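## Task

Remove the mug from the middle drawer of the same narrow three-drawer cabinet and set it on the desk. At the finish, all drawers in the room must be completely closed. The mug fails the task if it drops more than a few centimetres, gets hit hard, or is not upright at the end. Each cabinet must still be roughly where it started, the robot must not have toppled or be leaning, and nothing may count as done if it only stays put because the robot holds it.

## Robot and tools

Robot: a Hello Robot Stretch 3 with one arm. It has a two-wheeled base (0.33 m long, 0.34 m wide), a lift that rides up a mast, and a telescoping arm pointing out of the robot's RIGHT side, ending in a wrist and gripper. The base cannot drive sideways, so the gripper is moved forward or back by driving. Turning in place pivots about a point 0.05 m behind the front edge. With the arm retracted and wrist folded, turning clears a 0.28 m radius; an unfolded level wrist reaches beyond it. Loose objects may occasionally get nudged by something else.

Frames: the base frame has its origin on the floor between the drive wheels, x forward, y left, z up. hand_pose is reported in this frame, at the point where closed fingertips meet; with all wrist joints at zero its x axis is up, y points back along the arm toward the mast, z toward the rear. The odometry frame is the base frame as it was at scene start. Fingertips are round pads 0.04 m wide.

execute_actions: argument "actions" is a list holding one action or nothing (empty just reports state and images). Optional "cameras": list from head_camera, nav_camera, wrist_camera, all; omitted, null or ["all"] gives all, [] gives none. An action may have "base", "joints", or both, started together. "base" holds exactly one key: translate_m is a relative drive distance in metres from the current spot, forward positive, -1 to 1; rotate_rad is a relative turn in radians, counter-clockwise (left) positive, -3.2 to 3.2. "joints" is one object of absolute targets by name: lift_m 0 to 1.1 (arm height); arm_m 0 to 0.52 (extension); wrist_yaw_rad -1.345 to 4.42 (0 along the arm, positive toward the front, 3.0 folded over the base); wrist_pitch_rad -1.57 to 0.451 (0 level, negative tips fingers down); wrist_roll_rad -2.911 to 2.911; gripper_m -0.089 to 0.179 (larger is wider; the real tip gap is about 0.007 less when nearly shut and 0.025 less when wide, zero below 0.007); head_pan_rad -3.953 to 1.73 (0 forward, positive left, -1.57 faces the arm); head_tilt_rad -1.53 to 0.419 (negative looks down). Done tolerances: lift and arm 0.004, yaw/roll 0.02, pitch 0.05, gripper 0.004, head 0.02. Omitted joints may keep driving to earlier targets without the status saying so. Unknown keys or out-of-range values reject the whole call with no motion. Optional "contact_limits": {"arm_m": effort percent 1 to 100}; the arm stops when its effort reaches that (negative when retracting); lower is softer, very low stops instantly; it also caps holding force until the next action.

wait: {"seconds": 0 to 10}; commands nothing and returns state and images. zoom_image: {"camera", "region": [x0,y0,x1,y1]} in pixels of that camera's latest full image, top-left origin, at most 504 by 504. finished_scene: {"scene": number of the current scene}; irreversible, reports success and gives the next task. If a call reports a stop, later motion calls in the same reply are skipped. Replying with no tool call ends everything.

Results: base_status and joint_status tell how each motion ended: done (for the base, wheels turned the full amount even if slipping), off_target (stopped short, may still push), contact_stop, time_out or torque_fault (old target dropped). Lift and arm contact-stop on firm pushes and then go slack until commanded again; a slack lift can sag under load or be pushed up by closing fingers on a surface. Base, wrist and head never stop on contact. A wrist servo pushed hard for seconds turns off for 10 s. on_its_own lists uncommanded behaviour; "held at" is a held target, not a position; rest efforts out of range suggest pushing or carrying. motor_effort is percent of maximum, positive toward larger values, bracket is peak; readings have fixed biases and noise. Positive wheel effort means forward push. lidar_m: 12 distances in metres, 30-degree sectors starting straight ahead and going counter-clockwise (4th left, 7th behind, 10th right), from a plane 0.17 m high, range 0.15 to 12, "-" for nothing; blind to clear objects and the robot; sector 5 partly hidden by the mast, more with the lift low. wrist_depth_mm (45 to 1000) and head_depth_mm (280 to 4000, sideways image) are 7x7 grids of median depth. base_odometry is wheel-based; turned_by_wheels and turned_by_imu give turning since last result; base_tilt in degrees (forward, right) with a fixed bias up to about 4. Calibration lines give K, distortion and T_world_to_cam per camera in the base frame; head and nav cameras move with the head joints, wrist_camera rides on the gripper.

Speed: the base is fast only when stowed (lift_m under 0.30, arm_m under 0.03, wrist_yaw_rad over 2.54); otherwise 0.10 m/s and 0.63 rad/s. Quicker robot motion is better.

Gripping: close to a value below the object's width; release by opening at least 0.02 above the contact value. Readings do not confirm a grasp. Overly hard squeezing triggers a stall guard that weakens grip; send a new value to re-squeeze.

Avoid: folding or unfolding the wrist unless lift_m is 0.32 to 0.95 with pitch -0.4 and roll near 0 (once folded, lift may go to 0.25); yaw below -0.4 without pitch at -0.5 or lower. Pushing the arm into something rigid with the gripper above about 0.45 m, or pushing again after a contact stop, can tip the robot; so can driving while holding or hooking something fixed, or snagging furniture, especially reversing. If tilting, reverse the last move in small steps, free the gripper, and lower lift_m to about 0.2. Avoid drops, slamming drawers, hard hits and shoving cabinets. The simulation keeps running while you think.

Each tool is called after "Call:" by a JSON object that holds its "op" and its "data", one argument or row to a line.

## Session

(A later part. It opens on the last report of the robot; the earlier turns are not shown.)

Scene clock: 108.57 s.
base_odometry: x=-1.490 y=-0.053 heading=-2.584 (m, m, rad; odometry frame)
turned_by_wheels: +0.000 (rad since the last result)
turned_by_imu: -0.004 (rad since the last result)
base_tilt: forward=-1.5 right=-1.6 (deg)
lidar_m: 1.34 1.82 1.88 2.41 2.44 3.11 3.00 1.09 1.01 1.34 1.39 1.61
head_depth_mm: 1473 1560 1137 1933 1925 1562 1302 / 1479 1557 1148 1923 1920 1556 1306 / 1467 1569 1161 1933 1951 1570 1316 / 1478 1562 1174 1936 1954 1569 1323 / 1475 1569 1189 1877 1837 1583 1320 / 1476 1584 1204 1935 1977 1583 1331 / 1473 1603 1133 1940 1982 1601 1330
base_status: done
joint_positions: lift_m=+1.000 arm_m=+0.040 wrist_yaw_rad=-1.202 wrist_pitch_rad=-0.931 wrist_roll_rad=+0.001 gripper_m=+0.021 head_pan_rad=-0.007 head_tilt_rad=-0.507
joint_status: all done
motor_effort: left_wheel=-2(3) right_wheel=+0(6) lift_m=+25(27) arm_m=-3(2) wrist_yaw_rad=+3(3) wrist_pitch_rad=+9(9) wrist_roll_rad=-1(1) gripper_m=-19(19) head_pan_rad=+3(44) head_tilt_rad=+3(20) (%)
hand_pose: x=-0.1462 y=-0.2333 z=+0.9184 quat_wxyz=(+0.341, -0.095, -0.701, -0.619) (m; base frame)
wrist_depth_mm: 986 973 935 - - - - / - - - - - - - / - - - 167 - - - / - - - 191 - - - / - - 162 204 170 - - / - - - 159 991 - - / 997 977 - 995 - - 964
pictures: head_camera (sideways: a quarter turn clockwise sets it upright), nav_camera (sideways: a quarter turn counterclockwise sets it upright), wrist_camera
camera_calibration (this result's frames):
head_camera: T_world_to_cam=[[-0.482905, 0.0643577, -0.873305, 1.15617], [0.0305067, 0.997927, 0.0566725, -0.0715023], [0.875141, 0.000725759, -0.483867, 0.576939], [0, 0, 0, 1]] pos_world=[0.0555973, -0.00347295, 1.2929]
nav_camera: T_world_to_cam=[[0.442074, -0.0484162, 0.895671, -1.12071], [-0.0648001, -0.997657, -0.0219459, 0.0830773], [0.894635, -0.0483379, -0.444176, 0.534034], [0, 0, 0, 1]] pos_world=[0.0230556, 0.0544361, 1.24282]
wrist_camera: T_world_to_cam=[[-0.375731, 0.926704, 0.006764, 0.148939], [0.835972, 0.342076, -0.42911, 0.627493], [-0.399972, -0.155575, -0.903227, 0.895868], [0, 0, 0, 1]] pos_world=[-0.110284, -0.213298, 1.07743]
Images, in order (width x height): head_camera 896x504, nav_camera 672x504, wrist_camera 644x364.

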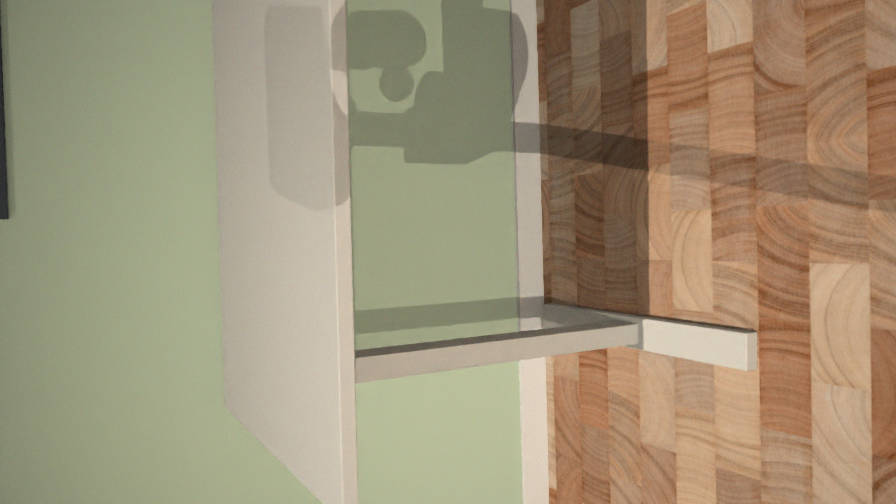

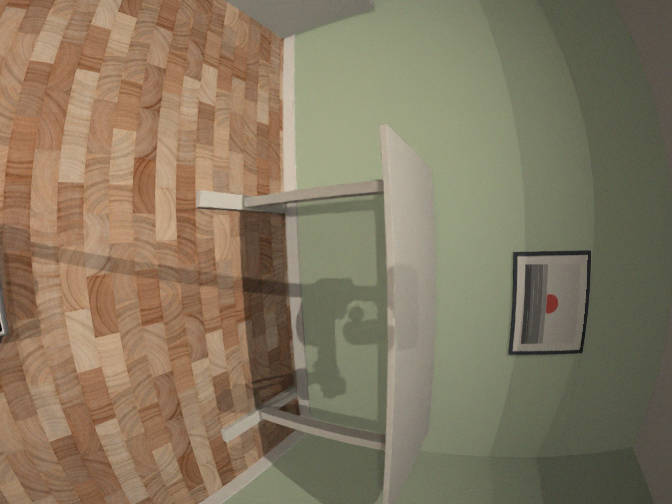

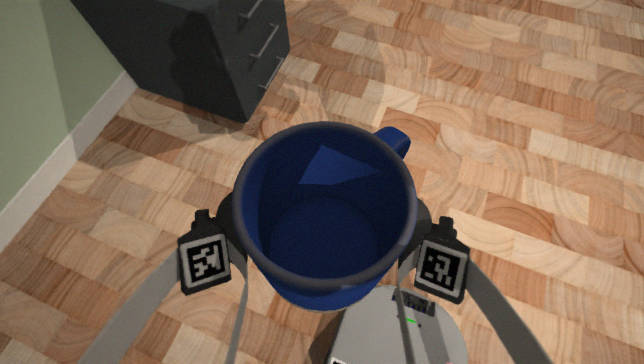

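Call:
{"op": "execute_actions", "data": {
  "actions": [
    {"base": {"translate_m": 0.47}, "joints": {"lift_m": 1.1, "wrist_yaw_rad": 0.0, "wrist_pitch_rad": -0.7, "head_pan_rad": -0.7, "head_tilt_rad": -0.6}}
  ],
  "cameras": ["nav_camera", "wrist_camera"]
}}

Scene clock: 117.33 s.
base_odometry: x=-1.888 y=-0.302 heading=-2.584 (m, m, rad; odometry frame)
turned_by_wheels: +0.000 (rad since the last result)
turned_by_imu: -0.003 (rad since the last result)
base_tilt: forward=-1.6 right=-1.5 (deg)
lidar_m: 0.88 0.88 1.66 2.42 2.47 2.77 3.46 1.37 1.39 1.34 1.27 1.33
head_depth_mm: 1363 1229 932 1751 1741 1443 1235 / 1480 1241 884 1832 1660 1464 1242 / 1510 1250 806 2010 1713 1467 1247 / 1394 1267 813 1895 1771 1476 1255 / 1301 1291 822 682 1781 1469 1254 / 1218 1255 830 632 1703 1476 1267 / 1145 1204 836 610 1598 1497 1269
base_status: done
joint_positions: lift_m=+1.099 arm_m=+0.040 wrist_yaw_rad=-0.002 wrist_pitch_rad=-0.739 wrist_roll_rad=+0.001 gripper_m=+0.021 head_pan_rad=-0.693 head_tilt_rad=-0.592
joint_status: all done
motor_effort: left_wheel=-1(2) right_wheel=+1(5) lift_m=+24(26) arm_m=-3(3) wrist_yaw_rad=+4(6) wrist_pitch_rad=+11(13) wrist_roll_rad=-1(1) gripper_m=-19(19) head_pan_rad=-4(46) head_tilt_rad=-3(10) (%)
hand_pose: x=-0.0219 y=-0.3585 z=+1.0477 quat_wxyz=(+0.659, +0.255, -0.660, -0.256) (m; base frame)
wrist_depth_mm: - - - - - - - / - - - - - - - / - - - 167 - - - / - - - 189 - - - / - - 162 207 170 - - / - - - 151 - - - / - - - - - - -
pictures: nav_camera (sideways: a quarter turn counterclockwise sets it upright), wrist_camera
camera_calibration (this result's frames):
nav_camera: T_world_to_cam=[[0.368936, -0.365093, 0.854748, -1.06689], [-0.683173, -0.73006, -0.0169554, 0.0803502], [0.630207, -0.577685, -0.518767, 0.632703], [0, 0, 0, 1]] pos_world=[0.0497734, 0.0346493, 1.24151]
wrist_camera: T_world_to_cam=[[-0.99987, -0.0128125, 0.00976527, -0.0428421], [-0.0161077, 0.804588, -0.593615, 0.941388], [-0.000251349, -0.593695, -0.80469, 0.791337], [0, 0, 0, 1]] pos_world=[-0.0274741, -0.288166, 1.19602]
Images, in order (width x height): nav_camera 672x504, wrist_camera 644x364.

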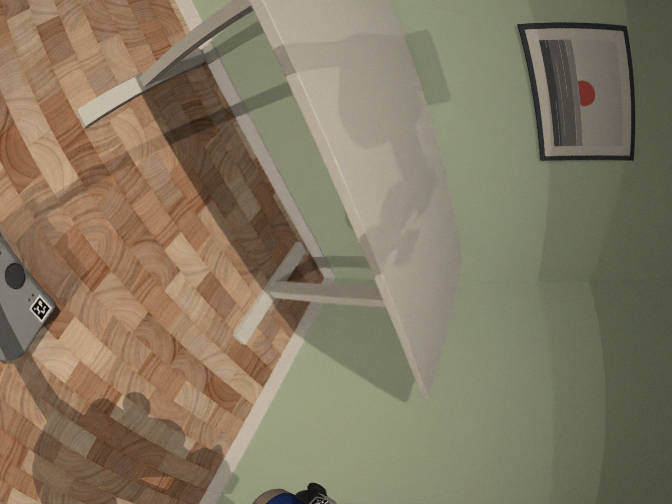

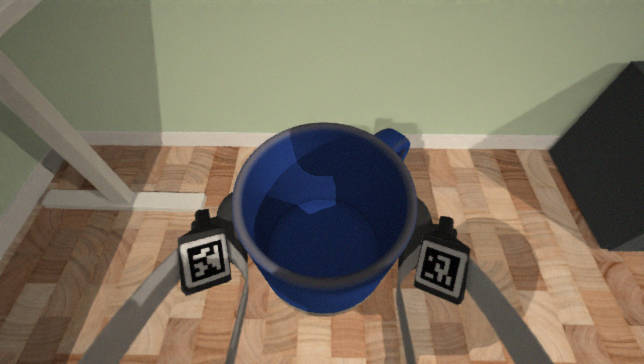

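Call:
{"op": "execute_actions", "data": {
  "actions": [
    {"base": {"rotate_rad": 1.57}, "joints": {"head_pan_rad": -1.45, "head_tilt_rad": -0.5}}
  ]
}}

Scene clock: 121.37 s.
base_odometry: x=-1.888 y=-0.302 heading=-1.014 (m, m, rad; odometry frame)
turned_by_wheels: +1.570 (rad since the last result)
turned_by_imu: +1.575 (rad since the last result)
base_tilt: forward=-1.5 right=-1.6 (deg)
lidar_m: 2.41 2.46 2.74 3.45 1.41 1.39 1.34 1.27 1.33 0.89 0.88 1.66
head_depth_mm: - - - - - 1468 1303 / 1061 1160 - 685 - 1484 1307 / 1081 1171 1008 688 585 1565 1314 / 1089 1182 1018 692 1602 1571 1306 / 1102 1200 1027 699 1081 1465 1293 / 1111 1219 1046 703 1657 1586 1329 / 1130 1228 1341 709 1689 1591 1334
base_status: done
joint_positions: lift_m=+1.099 arm_m=+0.040 wrist_yaw_rad=-0.002 wrist_pitch_rad=-0.739 wrist_roll_rad=+0.001 gripper_m=+0.021 head_pan_rad=-1.443 head_tilt_rad=-0.507
joint_status: all done
motor_effort: left_wheel=-2(4) right_wheel=+2(7) lift_m=+25(25) arm_m=-3(3) wrist_yaw_rad=+2(3) wrist_pitch_rad=+11(11) wrist_roll_rad=-1(1) gripper_m=-20(19) head_pan_rad=-4(46) head_tilt_rad=+2(10) (%)
hand_pose: x=-0.0219 y=-0.3585 z=+1.0477 quat_wxyz=(+0.659, +0.255, -0.660, -0.256) (m; base frame)
wrist_depth_mm: 504 464 459 465 463 465 458 / 396 401 392 392 389 387 390 / 348 351 351 166 342 337 341 / - - - 188 - - - / - - 163 207 169 - - / - - - 152 - - - / - - - - - - -
pictures: head_camera (sideways: a quarter turn clockwise sets it upright), nav_camera (sideways: a quarter turn counterclockwise sets it upright), wrist_camera
camera_calibration (this result's frames):
head_camera: T_world_to_cam=[[-0.00120788, 0.487327, -0.873219, 1.15312], [0.992961, 0.104002, 0.0566684, -0.0773679], [0.118433, -0.867004, -0.484023, 0.581758], [0, 0, 0, 1]] pos_world=[0.00931684, -0.0495129, 1.29289]
nav_camera: T_world_to_cam=[[0.0115123, -0.444727, 0.895592, -1.11798], [-0.997306, -0.0699906, -0.0219356, 0.0887523], [0.0724384, -0.892927, -0.444335, 0.539256], [0, 0, 0, 1]] pos_world=[0.0623209, -0.00946829, 1.24281]
wrist_camera: T_world_to_cam=[[-0.999868, -0.0130055, 0.00977211, -0.0428862], [-0.016267, 0.804585, -0.593615, 0.941392], [-0.000142241, -0.593695, -0.80469, 0.791334], [0, 0, 0, 1]] pos_world=[-0.0274543, -0.288176, 1.19602]
Images, in order (width x height): head_camera 896x504, nav_camera 672x504, wrist_camera 644x364.

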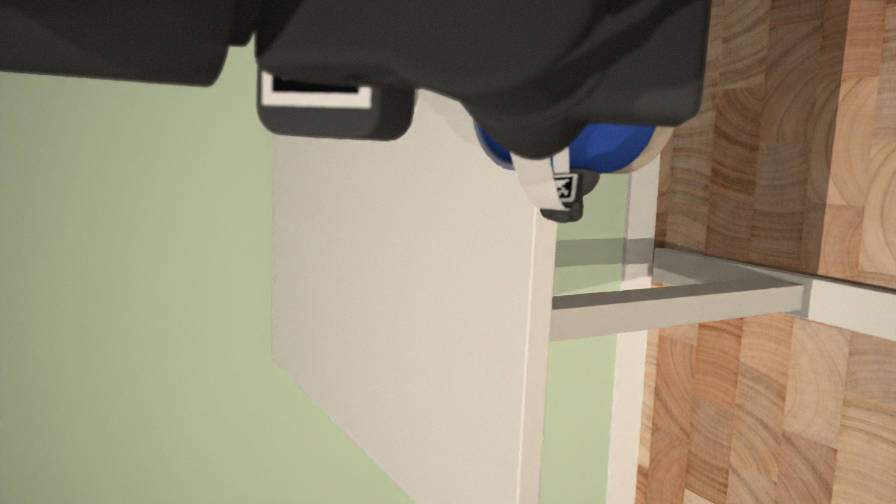

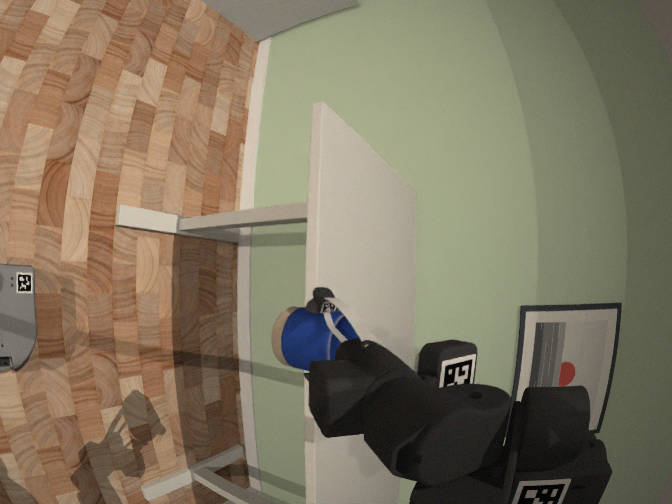

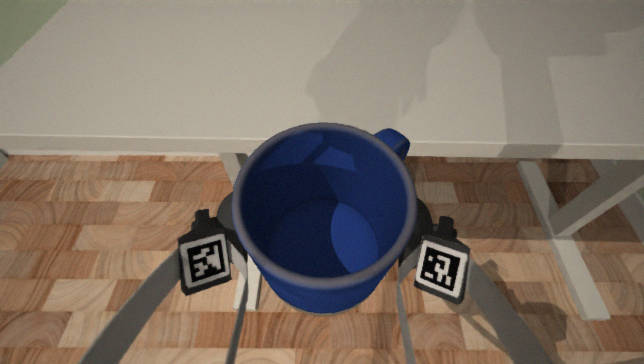

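Call:
{"op": "execute_actions", "data": {
  "actions": []
}}

Scene clock: 124.03 s.
base_odometry: x=-1.888 y=-0.302 heading=-1.014 (m, m, rad; odometry frame)
turned_by_wheels: +0.000 (rad since the last result)
turned_by_imu: -0.001 (rad since the last result)
base_tilt: forward=-1.5 right=-1.6 (deg)
lidar_m: 2.42 2.47 2.73 3.46 1.40 1.39 1.34 1.27 1.33 0.90 0.88 1.65
head_depth_mm: - - - - - 1475 1302 / 1062 1158 - 685 - 1488 1307 / 1073 1167 1008 688 584 1563 1319 / 1090 1184 1017 693 1587 1571 1315 / 1100 1197 1033 700 1077 1458 1296 / 1116 1214 1043 703 1651 1600 1324 / 1131 1230 1346 709 1696 1599 1335
base_status: done
joint_positions: lift_m=+1.099 arm_m=+0.040 wrist_yaw_rad=-0.002 wrist_pitch_rad=-0.739 wrist_roll_rad=+0.001 gripper_m=+0.021 head_pan_rad=-1.443 head_tilt_rad=-0.507
joint_status: all done
motor_effort: left_wheel=-2(4) right_wheel=+1(7) lift_m=+24(25) arm_m=-3(3) wrist_yaw_rad=+2(3) wrist_pitch_rad=+11(11) wrist_roll_rad=-1(1) gripper_m=-19(19) head_pan_rad=-3(46) head_tilt_rad=+3(10) (%)
hand_pose: x=-0.0219 y=-0.3585 z=+1.0477 quat_wxyz=(+0.659, +0.255, -0.660, -0.256) (m; base frame)
wrist_depth_mm: 500 463 463 463 457 461 465 / 388 398 388 392 393 395 392 / 348 347 351 166 342 343 339 / - - - 190 - - - / - - 163 206 169 - - / - - - 151 - - - / - - - - - - -
pictures: head_camera (sideways: a quarter turn clockwise sets it upright), nav_camera (sideways: a quarter turn counterclockwise sets it upright), wrist_camera
camera_calibration (this result's frames):
head_camera: T_world_to_cam=[[-0.00120784, 0.487327, -0.873219, 1.15312], [0.992961, 0.104003, 0.0566684, -0.0773679], [0.118433, -0.867004, -0.484022, 0.581758], [0, 0, 0, 1]] pos_world=[0.00931684, -0.0495129, 1.29289]
nav_camera: T_world_to_cam=[[0.0115123, -0.444727, 0.895592, -1.11798], [-0.997306, -0.0699906, -0.0219356, 0.0887523], [0.0724384, -0.892927, -0.444335, 0.539256], [0, 0, 0, 1]] pos_world=[0.0623209, -0.00946831, 1.24281]
wrist_camera: T_world_to_cam=[[-0.999868, -0.0130053, 0.00977203, -0.042886], [-0.0162669, 0.804585, -0.593615, 0.941392], [-0.000142279, -0.593695, -0.80469, 0.791334], [0, 0, 0, 1]] pos_world=[-0.0274543, -0.288176, 1.19602]
Images, in order (width x height): head_camera 896x504, nav_camera 672x504, wrist_camera 644x364.

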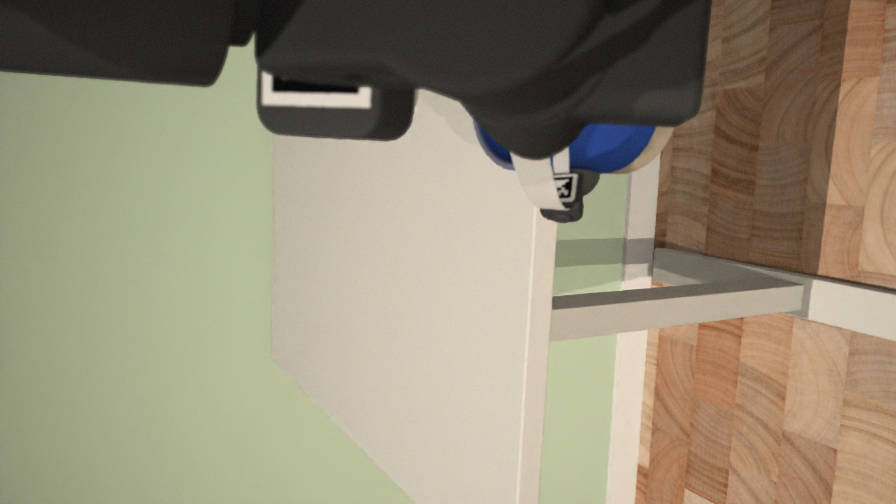

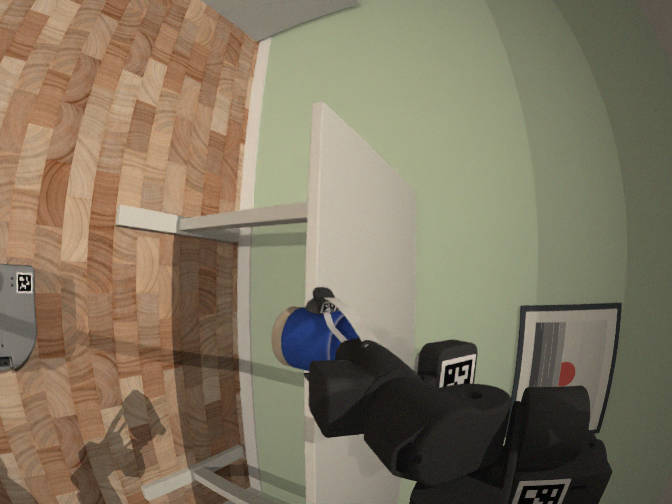

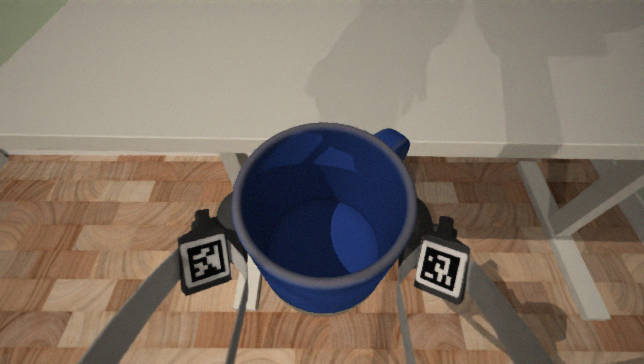

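Call:
{"op": "execute_actions", "data": {
  "actions": [
    {"joints": {"arm_m": 0.40, "wrist_pitch_rad": -0.62, "lift_m": 1.1}, "contact_limits": {"arm_m": 30}}
  ]
}}

Scene clock: 130.27 s.
base_odometry: x=-1.888 y=-0.302 heading=-1.014 (m, m, rad; odometry frame)
turned_by_wheels: +0.000 (rad since the last result)
turned_by_imu: -0.002 (rad since the last result)
base_tilt: forward=-1.6 right=-1.5 (deg)
lidar_m: 2.42 2.46 2.74 3.46 1.41 1.39 1.34 1.27 1.33 0.90 0.88 1.66
head_depth_mm: - 1161 981 677 1522 1551 1302 / 1044 - 673 681 1548 1564 1306 / 1074 1170 944 688 1574 1561 1303 / 1080 1186 1018 692 1596 1569 1321 / 1102 1197 1028 698 1075 1464 1292 / 1113 1215 1038 704 1661 1588 1330 / 1124 1225 1338 709 1698 1600 1332
base_status: not commanded
joint_positions: lift_m=+1.099 arm_m=+0.400 wrist_yaw_rad=-0.002 wrist_pitch_rad=-0.662 wrist_roll_rad=+0.001 gripper_m=+0.021 head_pan_rad=-1.443 head_tilt_rad=-0.507
joint_status: all done
motor_effort: left_wheel=-2(2) right_wheel=+2(2) lift_m=+24(24) arm_m=+3(3) wrist_yaw_rad=+2(2) wrist_pitch_rad=+12(15) wrist_roll_rad=-1(1) gripper_m=-19(20) head_pan_rad=-3(5) head_tilt_rad=+2(2) (%)
contact_limits: arm_m 30 (drawing in: default 23, maximum 38; extending or still: default 32, maximum 52)
hand_pose: x=-0.0219 y=-0.7319 z=+1.0614 quat_wxyz=(+0.668, +0.229, -0.669, -0.231) (m; base frame)
wrist_depth_mm: 653 551 557 565 545 551 548 / 472 447 450 453 440 452 450 / 372 379 377 167 374 378 377 / 324 324 312 185 305 322 325 / 288 286 163 206 169 282 287 / 257 255 248 130 244 254 253 / 229 231 231 226 229 232 230
pictures: head_camera (sideways: a quarter turn clockwise sets it upright), nav_camera (sideways: a quarter turn counterclockwise sets it upright), wrist_camera
camera_calibration (this result's frames):
head_camera: T_world_to_cam=[[-0.0011018, 0.487199, -0.87329, 1.15321], [0.992979, 0.103828, 0.0566718, -0.0773725], [0.118283, -0.867097, -0.483893, 0.58159], [0, 0, 0, 1]] pos_world=[0.00930791, -0.0495149, 1.2929]
nav_camera: T_world_to_cam=[[0.0114137, -0.444598, 0.895658, -1.11807], [-0.997319, -0.0698104, -0.0219442, 0.0887634], [0.0722825, -0.893006, -0.444202, 0.539085], [0, 0, 0, 1]] pos_world=[0.0623203, -0.0094873, 1.24282]
wrist_camera: T_world_to_cam=[[-0.999862, -0.0125574, 0.0108781, -0.0486855], [-0.0166138, 0.756974, -0.653234, 1.27844], [-0.0000315158, -0.653324, -0.757078, 0.486532], [0, 0, 0, 1]] pos_world=[-0.0274237, -0.650495, 1.20399]
Images, in order (width x height): head_camera 896x504, nav_camera 672x504, wrist_camera 644x364.

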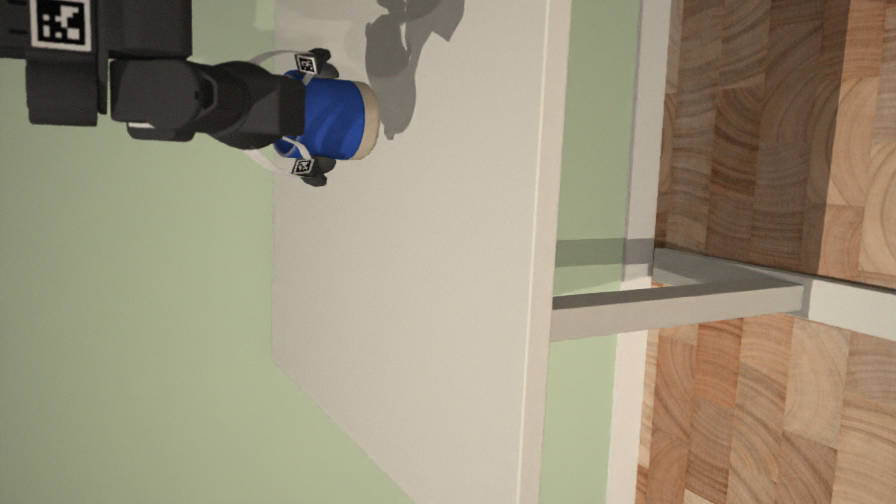

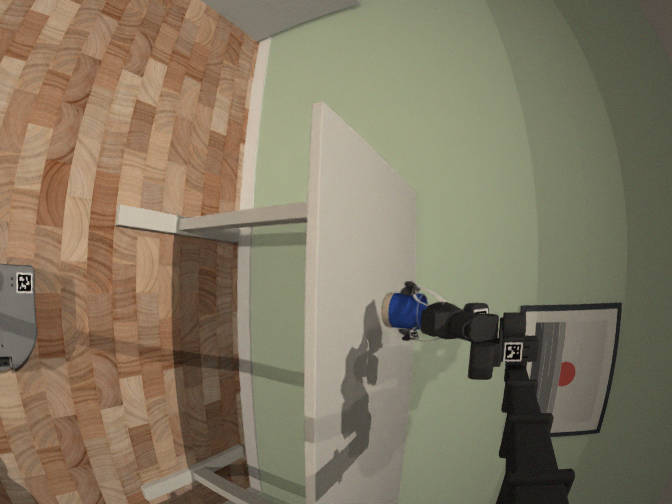

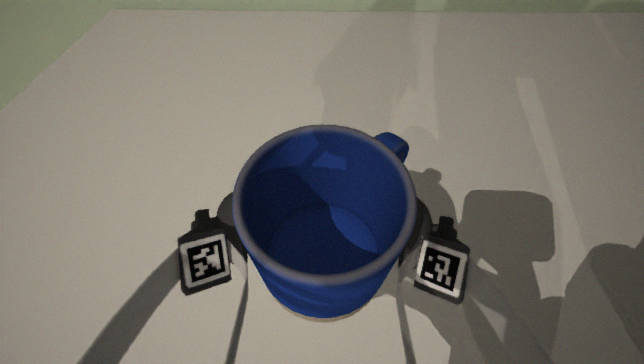

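Call:
{"op": "execute_actions", "data": {
  "actions": [
    {"joints": {"wrist_pitch_rad": -0.885}}
  ],
  "cameras": ["head_camera", "wrist_camera"]
}}

Scene clock: 133.13 s.
base_odometry: x=-1.888 y=-0.302 heading=-1.014 (m, m, rad; odometry frame)
turned_by_wheels: +0.000 (rad since the last result)
turned_by_imu: -0.001 (rad since the last result)
base_tilt: forward=-1.6 right=-1.6 (deg)
lidar_m: 2.42 2.46 2.73 3.44 1.41 1.40 1.34 1.27 1.33 0.89 0.88 1.66
head_depth_mm: - 1161 990 679 1524 1554 1300 / 1046 - 644 651 1548 1568 1305 / 1076 1164 1011 675 1575 1569 1310 / 1085 1177 1017 694 1606 1570 1318 / 1099 1199 1028 699 1078 1459 1299 / 1116 1207 1044 705 1659 1591 1328 / 1123 1228 1342 710 1686 1593 1330
base_status: not commanded
joint_positions: lift_m=+1.099 arm_m=+0.400 wrist_yaw_rad=-0.002 wrist_pitch_rad=-0.910 wrist_roll_rad=+0.001 gripper_m=+0.021 head_pan_rad=-1.443 head_tilt_rad=-0.507
joint_status: all done
motor_effort: left_wheel=-2(2) right_wheel=+2(2) lift_m=+24(24) arm_m=+3(4) wrist_yaw_rad=+2(2) wrist_pitch_rad=+7(11) wrist_roll_rad=-1(1) gripper_m=-19(19) head_pan_rad=-5(3) head_tilt_rad=+2(3) (%)
hand_pose: x=-0.0218 y=-0.6830 z=+1.0210 quat_wxyz=(+0.635, +0.310, -0.635, -0.312) (m; base frame)
wrist_depth_mm: 332 329 332 329 328 329 329 / 301 302 300 299 295 301 299 / 271 272 273 168 272 275 274 / 251 251 248 187 245 249 251 / 233 232 162 209 170 230 231 / 219 219 216 139 212 217 216 / 203 205 202 203 202 202 203
pictures: head_camera (sideways: a quarter turn clockwise sets it upright), wrist_camera
camera_calibration (this result's frames):
head_camera: T_world_to_cam=[[-0.00110189, 0.487199, -0.87329, 1.15321], [0.992979, 0.103828, 0.0566718, -0.0773725], [0.118283, -0.867097, -0.483893, 0.581591], [0, 0, 0, 1]] pos_world=[0.00930791, -0.0495148, 1.2929]
wrist_camera: T_world_to_cam=[[-0.999868, -0.0145876, 0.00711736, -0.045136], [-0.0162303, 0.89379, -0.448191, 1.09914], [0.000176612, -0.448248, -0.893909, 0.767622], [0, 0, 0, 1]] pos_world=[-0.0274261, -0.638977, 1.17913]
Images, in order (width x height): head_camera 896x504, wrist_camera 644x364.

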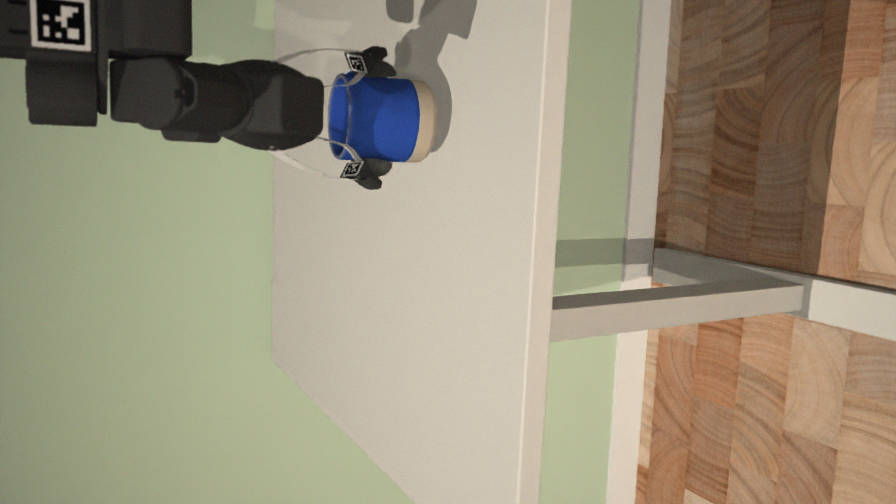

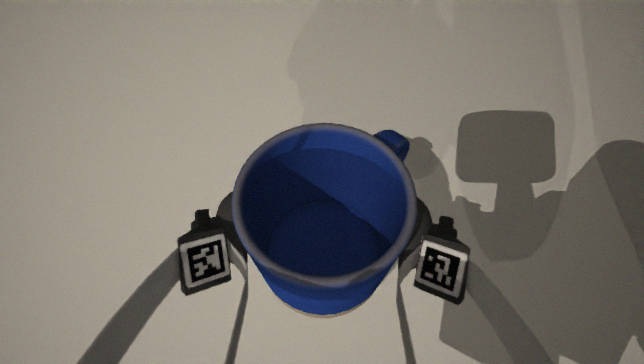

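Call:
{"op": "execute_actions", "data": {
  "actions": [
    {"joints": {"lift_m": 1.085}}
  ],
  "cameras": ["head_camera", "wrist_camera"]
}}

Scene clock: 134.90 s.
base_odometry: x=-1.888 y=-0.302 heading=-1.014 (m, m, rad; odometry frame)
turned_by_wheels: +0.000 (rad since the last result)
turned_by_imu: +0.000 (rad since the last result)
base_tilt: forward=-1.7 right=-1.5 (deg)
lidar_m: 2.41 2.46 2.73 3.46 1.40 1.40 1.34 1.27 1.34 0.90 0.88 1.65
head_depth_mm: - 1172 983 678 1520 1546 1294 / 1041 - 688 651 1549 1562 1306 / 1072 1168 1012 665 1573 1566 1310 / 1086 1184 1020 694 1601 1566 1319 / 1102 1200 1030 700 1079 1453 1297 / 1116 1210 1042 705 1662 1588 1328 / 1125 1233 1345 709 1683 1587 1332
base_status: not commanded
joint_positions: lift_m=+1.085 arm_m=+0.400 wrist_yaw_rad=-0.002 wrist_pitch_rad=-0.911 wrist_roll_rad=+0.001 gripper_m=+0.021 head_pan_rad=-1.443 head_tilt_rad=-0.507
joint_status: all done
motor_effort: left_wheel=-2(2) right_wheel=+2(2) lift_m=+15(24) arm_m=+3(3) wrist_yaw_rad=+1(1) wrist_pitch_rad=+7(8) wrist_roll_rad=-1(1) gripper_m=-18(19) head_pan_rad=-4(4) head_tilt_rad=+3(2) (%)
hand_pose: x=-0.0218 y=-0.6827 z=+1.0067 quat_wxyz=(+0.635, +0.311, -0.635, -0.312) (m; base frame)
wrist_depth_mm: 308 307 307 309 306 306 303 / 280 282 281 279 280 280 278 / 257 257 254 167 257 253 253 / 236 237 230 188 227 234 234 / 218 218 162 208 170 218 216 / 204 206 199 138 199 203 203 / 192 190 191 190 189 191 190
pictures: head_camera (sideways: a quarter turn clockwise sets it upright), wrist_camera
camera_calibration (this result's frames):
head_camera: T_world_to_cam=[[-0.00110188, 0.487199, -0.87329, 1.15321], [0.992979, 0.103828, 0.0566718, -0.0773725], [0.118283, -0.867097, -0.483893, 0.581591], [0, 0, 0, 1]] pos_world=[0.00930791, -0.0495148, 1.2929]
wrist_camera: T_world_to_cam=[[-0.999868, -0.0145956, 0.00709614, -0.0450141], [-0.0162283, 0.894376, -0.447021, 1.09172], [0.000177949, -0.447078, -0.894495, 0.756383], [0, 0, 0, 1]] pos_world=[-0.0274261, -0.6389, 1.16492]
Images, in order (width x height): head_camera 896x504, wrist_camera 644x364.

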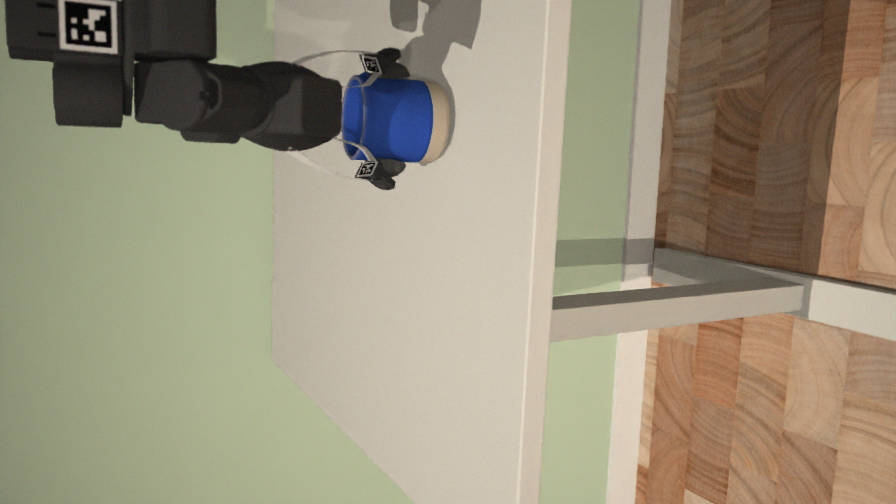

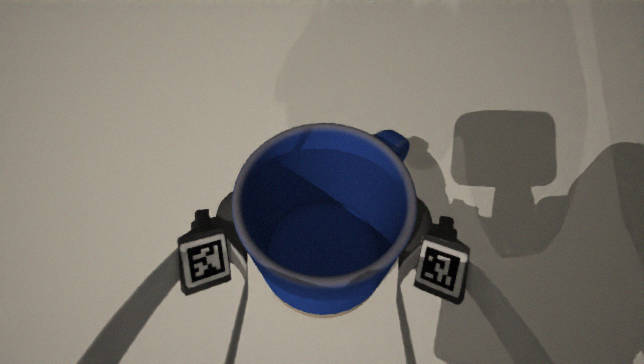

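Call:
{"op": "execute_actions", "data": {
  "actions": [
    {"joints": {"lift_m": 1.081}}
  ],
  "cameras": ["head_camera"]
}}

Scene clock: 138.57 s.
base_odometry: x=-1.888 y=-0.302 heading=-1.014 (m, m, rad; odometry frame)
turned_by_wheels: +0.000 (rad since the last result)
turned_by_imu: -0.001 (rad since the last result)
base_tilt: forward=-1.6 right=-1.5 (deg)
lidar_m: 2.42 2.46 2.74 3.47 1.41 1.40 1.34 1.27 1.34 0.89 0.88 1.66
head_depth_mm: - 1170 986 678 1525 1550 1300 / 1044 - 674 653 1549 1568 1308 / 1074 1168 1010 666 1568 1569 1314 / 1088 1188 1018 694 1600 1574 1316 / 1098 1196 1031 700 1076 1455 1290 / 1114 1214 1041 705 1663 1584 1328 / 1127 1236 1349 708 1696 1593 1329
base_status: not commanded
joint_positions: lift_m=+1.081 arm_m=+0.400 wrist_yaw_rad=-0.002 wrist_pitch_rad=-0.909 wrist_roll_rad=+0.001 gripper_m=+0.021 head_pan_rad=-1.443 head_tilt_rad=-0.507
joint_status: all done
motor_effort: left_wheel=-2(2) right_wheel=+2(2) lift_m=+14(13) arm_m=+3(3) wrist_yaw_rad=+2(2) wrist_pitch_rad=+7(8) wrist_roll_rad=-1(1) gripper_m=-19(19) head_pan_rad=-4(4) head_tilt_rad=+3(2) (%)
hand_pose: x=-0.0218 y=-0.6832 z=+1.0031 quat_wxyz=(+0.635, +0.310, -0.635, -0.311) (m; base frame)
wrist_depth_mm: 308 308 304 301 306 305 303 / 279 274 277 275 273 278 271 / 252 253 252 163 251 252 252 / 232 231 228 191 225 233 234 / 216 214 164 207 171 215 212 / 200 200 197 168 196 199 197 / 189 189 187 188 186 188 187
pictures: head_camera (sideways: a quarter turn clockwise sets it upright)
camera_calibration (this result's frames):
head_camera: T_world_to_cam=[[-0.00110175, 0.487199, -0.87329, 1.15321], [0.992979, 0.103828, 0.0566718, -0.0773725], [0.118282, -0.867097, -0.483893, 0.58159], [0, 0, 0, 1]] pos_world=[0.0093079, -0.0495149, 1.2929]
Images, in order (width x height): head_camera 896x504.

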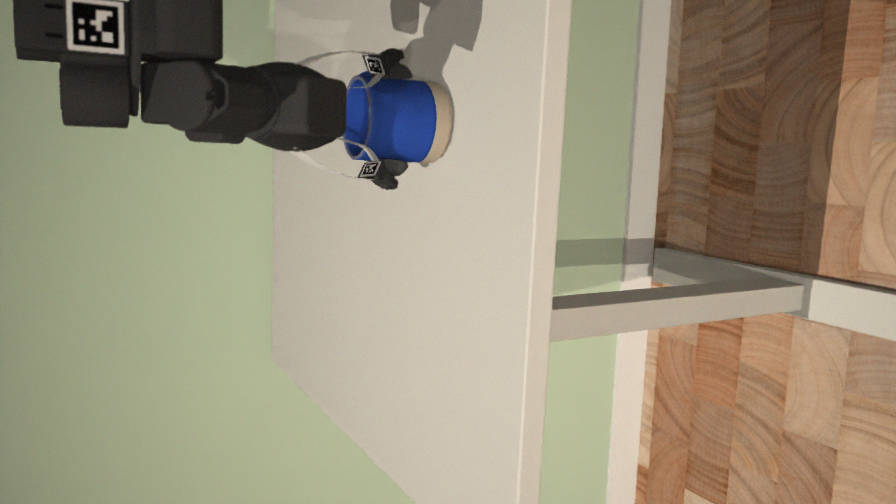

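The depth now matches the touchdown reference, so I'll release the mug.

Call:
{"op": "execute_actions", "data": {
  "actions": [
    {"joints": {"gripper_m": 0.15}}
  ],
  "cameras": ["head_camera", "wrist_camera"]
}}

Scene clock: 141.00 s.
base_odometry: x=-1.888 y=-0.302 heading=-1.014 (m, m, rad; odometry frame)
turned_by_wheels: +0.000 (rad since the last result)
turned_by_imu: -0.001 (rad since the last result)
base_tilt: forward=-1.6 right=-1.5 (deg)
lidar_m: 2.42 2.46 2.74 3.47 1.40 1.40 1.34 1.27 1.34 0.90 0.88 1.65
head_depth_mm: - 1177 989 678 1526 1561 1300 / 1045 - 662 653 1546 1568 1309 / 1075 1165 1012 671 1572 1571 1313 / 1088 1180 1022 693 1604 1575 1313 / 1101 1201 1028 700 1083 1455 1293 / 1112 1220 1045 703 1659 1587 1327 / 1130 1229 1341 711 1699 1589 1331
base_status: not commanded
joint_positions: lift_m=+1.081 arm_m=+0.400 wrist_yaw_rad=-0.002 wrist_pitch_rad=-0.899 wrist_roll_rad=+0.001 gripper_m=+0.150 head_pan_rad=-1.443 head_tilt_rad=-0.507
joint_status: all done
motor_effort: left_wheel=-2(2) right_wheel=+2(1) lift_m=+14(14) arm_m=+3(3) wrist_yaw_rad=+3(3) wrist_pitch_rad=+4(7) wrist_roll_rad=-1(1) gripper_m=+0(81) head_pan_rad=-4(3) head_tilt_rad=+3(2) (%)
hand_pose: x=-0.0218 y=-0.6852 z=+1.0044 quat_wxyz=(+0.636, +0.307, -0.637, -0.308) (m; base frame)
wrist_depth_mm: 311 311 314 313 309 310 308 / 280 281 283 279 277 280 279 / 256 257 255 167 251 254 256 / 234 235 226 193 227 233 233 / 218 220 211 206 210 219 215 / 205 197 202 190 201 - 199 / 188 189 189 187 188 188 187
pictures: head_camera (sideways: a quarter turn clockwise sets it upright), wrist_camera
camera_calibration (this result's frames):
head_camera: T_world_to_cam=[[-0.00110181, 0.487199, -0.87329, 1.15321], [0.992979, 0.103828, 0.0566718, -0.0773725], [0.118283, -0.867097, -0.483893, 0.58159], [0, 0, 0, 1]] pos_world=[0.00930791, -0.0495148, 1.2929]
wrist_camera: T_world_to_cam=[[-0.999868, -0.0145102, 0.00728308, -0.0451678], [-0.0162346, 0.88914, -0.457348, 1.09971], [0.000160545, -0.457406, -0.889258, 0.740853], [0, 0, 0, 1]] pos_world=[-0.0274274, -0.639577, 1.16209]
Images, in order (width x height): head_camera 896x504, wrist_camera 644x364.

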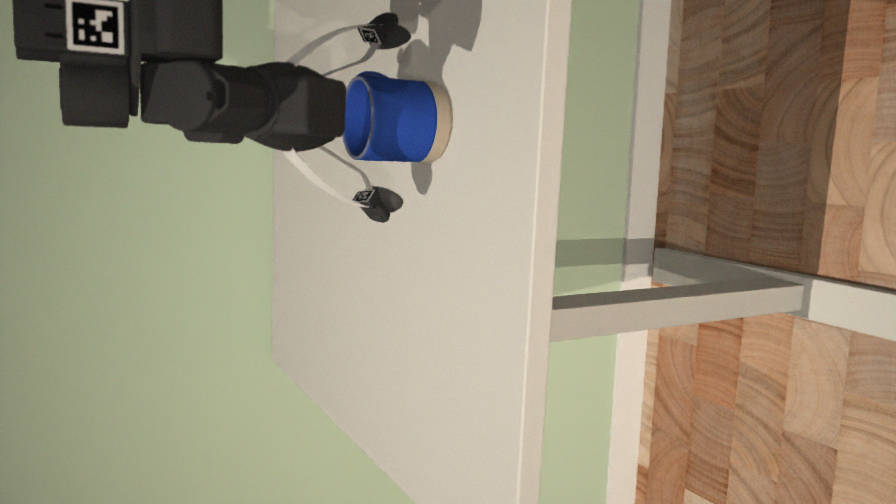

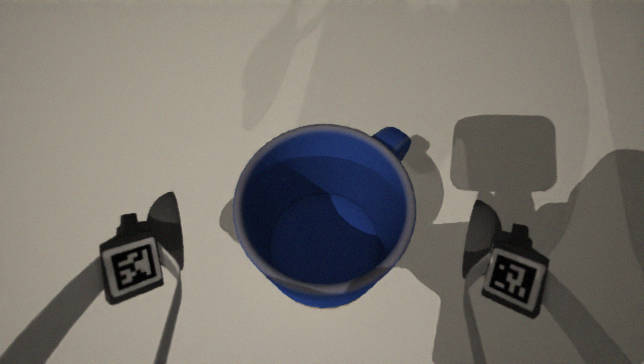

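Call:
{"op": "execute_actions", "data": {
  "actions": [
    {"joints": {"arm_m": 0.2, "lift_m": 1.1, "head_pan_rad": 0.8, "head_tilt_rad": -0.35}}
  ]
}}

Scene clock: 145.20 s.
base_odometry: x=-1.888 y=-0.302 heading=-1.014 (m, m, rad; odometry frame)
turned_by_wheels: +0.000 (rad since the last result)
turned_by_imu: -0.001 (rad since the last result)
base_tilt: forward=-1.7 right=-1.6 (deg)
lidar_m: 2.42 2.45 2.74 3.44 1.40 1.39 1.34 1.27 1.33 0.89 0.88 1.66
head_depth_mm: 2303 2433 2571 2739 2382 1795 1457 / 2494 2614 2484 2709 2384 1819 1465 / 2693 2857 2431 2612 2400 1805 1469 / 2945 3120 2699 2902 2440 1837 1466 / 3231 3530 3733 3358 2426 1846 1475 / 3489 3640 3861 3570 2475 1848 1488 / 3244 3412 3588 3621 2455 1849 1495
base_status: not commanded
joint_positions: lift_m=+1.099 arm_m=+0.200 wrist_yaw_rad=-0.001 wrist_pitch_rad=-0.898 wrist_roll_rad=+0.001 gripper_m=+0.150 head_pan_rad=+0.793 head_tilt_rad=-0.359
joint_status: all done
motor_effort: left_wheel=-3(2) right_wheel=+2(2) lift_m=+24(26) arm_m=-3(4) wrist_yaw_rad=+2(2) wrist_pitch_rad=+4(4) wrist_roll_rad=-1(1) gripper_m=+0(0) head_pan_rad=+4(46) head_tilt_rad=+4(14) (%)
hand_pose: x=-0.0218 y=-0.4860 z=+1.0227 quat_wxyz=(+0.637, +0.307, -0.637, -0.308) (m; base frame)
wrist_depth_mm: 341 335 339 246 339 340 338 / 306 307 309 295 303 307 303 / 278 277 279 280 276 276 278 / 258 256 256 255 256 254 254 / - 248 - 258 251 241 243 / - - - - - - - / - - - - - - -
pictures: head_camera (sideways: a quarter turn clockwise sets it upright), nav_camera (sideways: a quarter turn counterclockwise sets it upright), wrist_camera
camera_calibration (this result's frames):
head_camera: T_world_to_cam=[[-0.288535, -0.206084, -0.935028, 1.23551], [-0.700655, 0.711015, 0.0595001, -0.0707347], [0.652557, 0.6723, -0.349547, 0.403508], [0, 0, 0, 1]] pos_world=[0.0436168, 0.0336357, 1.30049]
nav_camera: T_world_to_cam=[[0.246652, 0.18587, 0.951113, -1.19188], [0.673238, -0.738808, -0.0302096, 0.0893388], [0.697075, 0.647777, -0.307363, 0.357197], [0, 0, 0, 1]] pos_world=[-0.0151609, 0.0561549, 1.2461]
wrist_camera: T_world_to_cam=[[-0.999862, -0.0149367, 0.00730097, -0.0425751], [-0.0166217, 0.888623, -0.458336, 0.9317], [0.000358245, -0.458394, -0.888749, 0.847216], [0, 0, 0, 1]] pos_world=[-0.0273862, -0.440207, 1.18031]
Images, in order (width x height): head_camera 896x504, nav_camera 672x504, wrist_camera 644x364.

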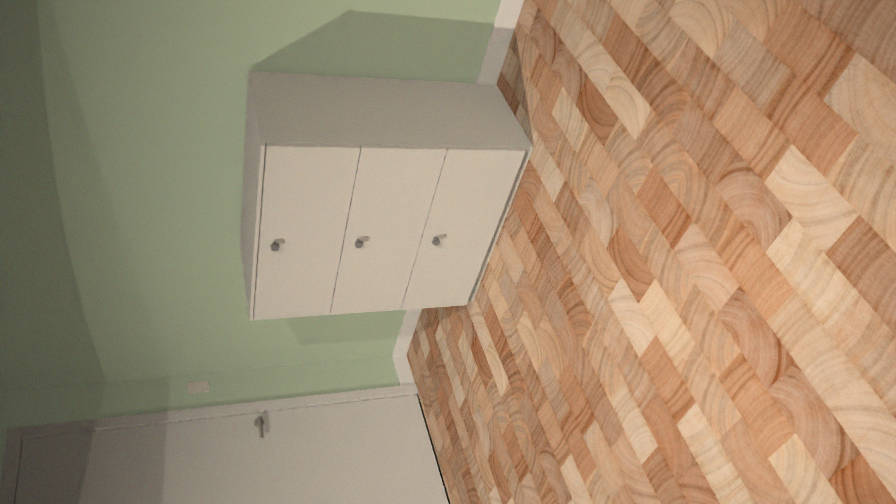

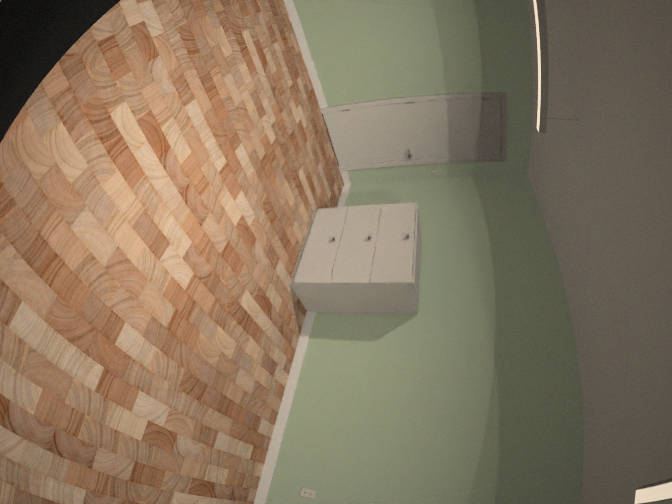

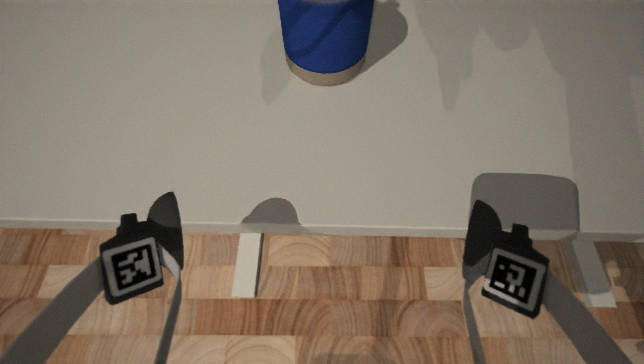

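Call:
{"op": "zoom_image", "data": {
  "camera": "head_camera",
  "region": [230, 60, 550, 330]
}}

Region (230, 60, 550, 330) of head_camera's 896x504 image, scaled by 1.575, with more detail than that image has; it fills the top 425 rows of this view, and the rest is white.

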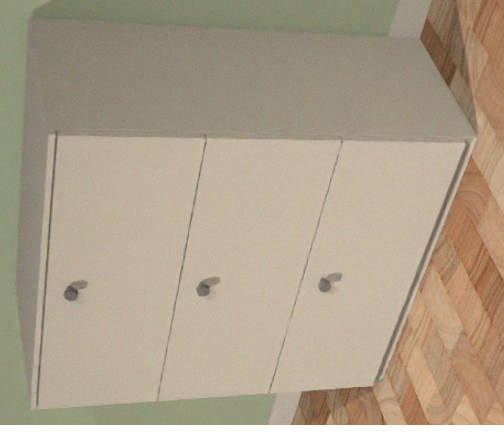

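Call:
{"op": "execute_actions", "data": {
  "actions": [
    {"joints": {"head_pan_rad": -0.35, "head_tilt_rad": -0.45}}
  ],
  "cameras": ["head_camera", "nav_camera"]
}}

Scene clock: 148.03 s.
base_odometry: x=-1.888 y=-0.302 heading=-1.014 (m, m, rad; odometry frame)
turned_by_wheels: +0.000 (rad since the last result)
turned_by_imu: -0.001 (rad since the last result)
base_tilt: forward=-1.5 right=-1.7 (deg)
lidar_m: 2.41 2.46 2.74 3.46 1.41 1.39 1.34 1.27 1.33 0.90 0.88 1.66
head_depth_mm: 1858 1966 1916 1970 2076 1630 1361 / 2200 2319 1966 1876 2016 1651 1367 / 2244 2406 1986 1814 1951 1655 1372 / 2159 2349 2425 1977 2036 1666 1376 / 2099 2249 2442 2612 2147 1669 1376 / 2054 2189 2343 2549 2145 1682 1392 / 1986 2122 2262 2469 2168 1692 1380
base_status: not commanded
joint_positions: lift_m=+1.099 arm_m=+0.200 wrist_yaw_rad=-0.001 wrist_pitch_rad=-0.898 wrist_roll_rad=+0.001 gripper_m=+0.150 head_pan_rad=-0.343 head_tilt_rad=-0.444
joint_status: all done
motor_effort: left_wheel=-1(2) right_wheel=+2(2) lift_m=+23(22) arm_m=-3(3) wrist_yaw_rad=+3(1) wrist_pitch_rad=+4(4) wrist_roll_rad=-1(1) gripper_m=+0(0) head_pan_rad=-4(46) head_tilt_rad=-2(9) (%)
hand_pose: x=-0.0218 y=-0.4860 z=+1.0227 quat_wxyz=(+0.637, +0.307, -0.637, -0.308) (m; base frame)
wrist_depth_mm: 341 339 337 248 339 337 335 / 304 306 305 296 305 305 305 / 282 279 281 277 281 277 279 / 256 255 257 256 257 256 255 / - 246 - 257 252 243 243 / - - - - - - - / - - - - - - -
pictures: head_camera (sideways: a quarter turn clockwise sets it upright), nav_camera (sideways: a quarter turn counterclockwise sets it upright)
camera_calibration (this result's frames):
head_camera: T_world_to_cam=[[-0.382065, 0.201012, -0.902009, 1.193], [0.354079, 0.933413, 0.0580322, -0.075251], [0.853613, -0.297211, -0.427798, 0.504113], [0, 0, 0, 1]] pos_world=[0.0521297, -0.019738, 1.29612]
nav_camera: T_world_to_cam=[[0.347513, -0.172065, 0.921753, -1.15416], [-0.388366, -0.921151, -0.0255342, 0.0897245], [0.853468, -0.349104, -0.386936, 0.459799], [0, 0, 0, 1]] pos_world=[0.043509, 0.0445759, 1.24406]
Images, in order (width x height): head_camera 896x504, nav_camera 672x504.

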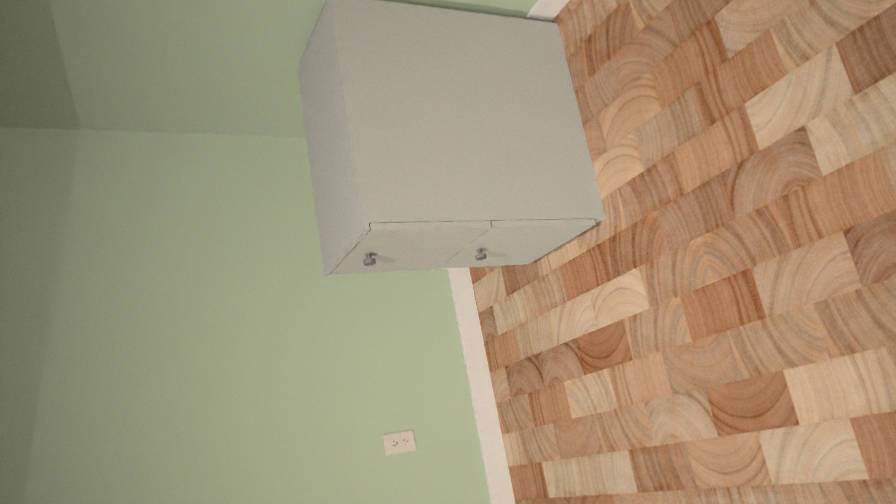

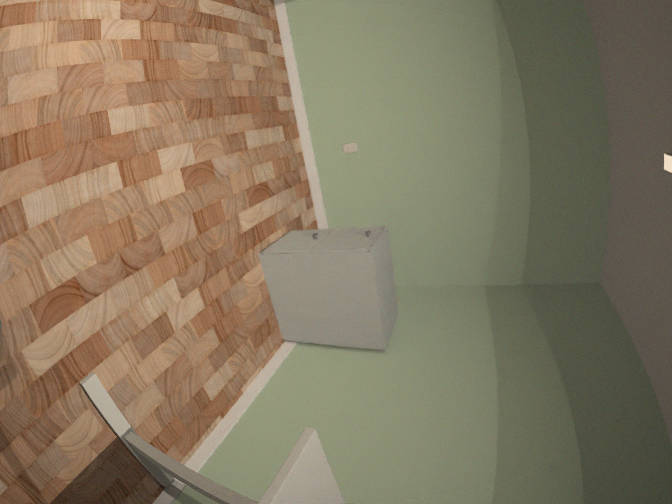

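The wide and gray cabinets are both shut, the narrow one closed flush earlier, and the mug is standing on the desk.

Call:
{"op": "finished_scene", "data": {
  "scene": 2
}}

The scene is finished: the task was done.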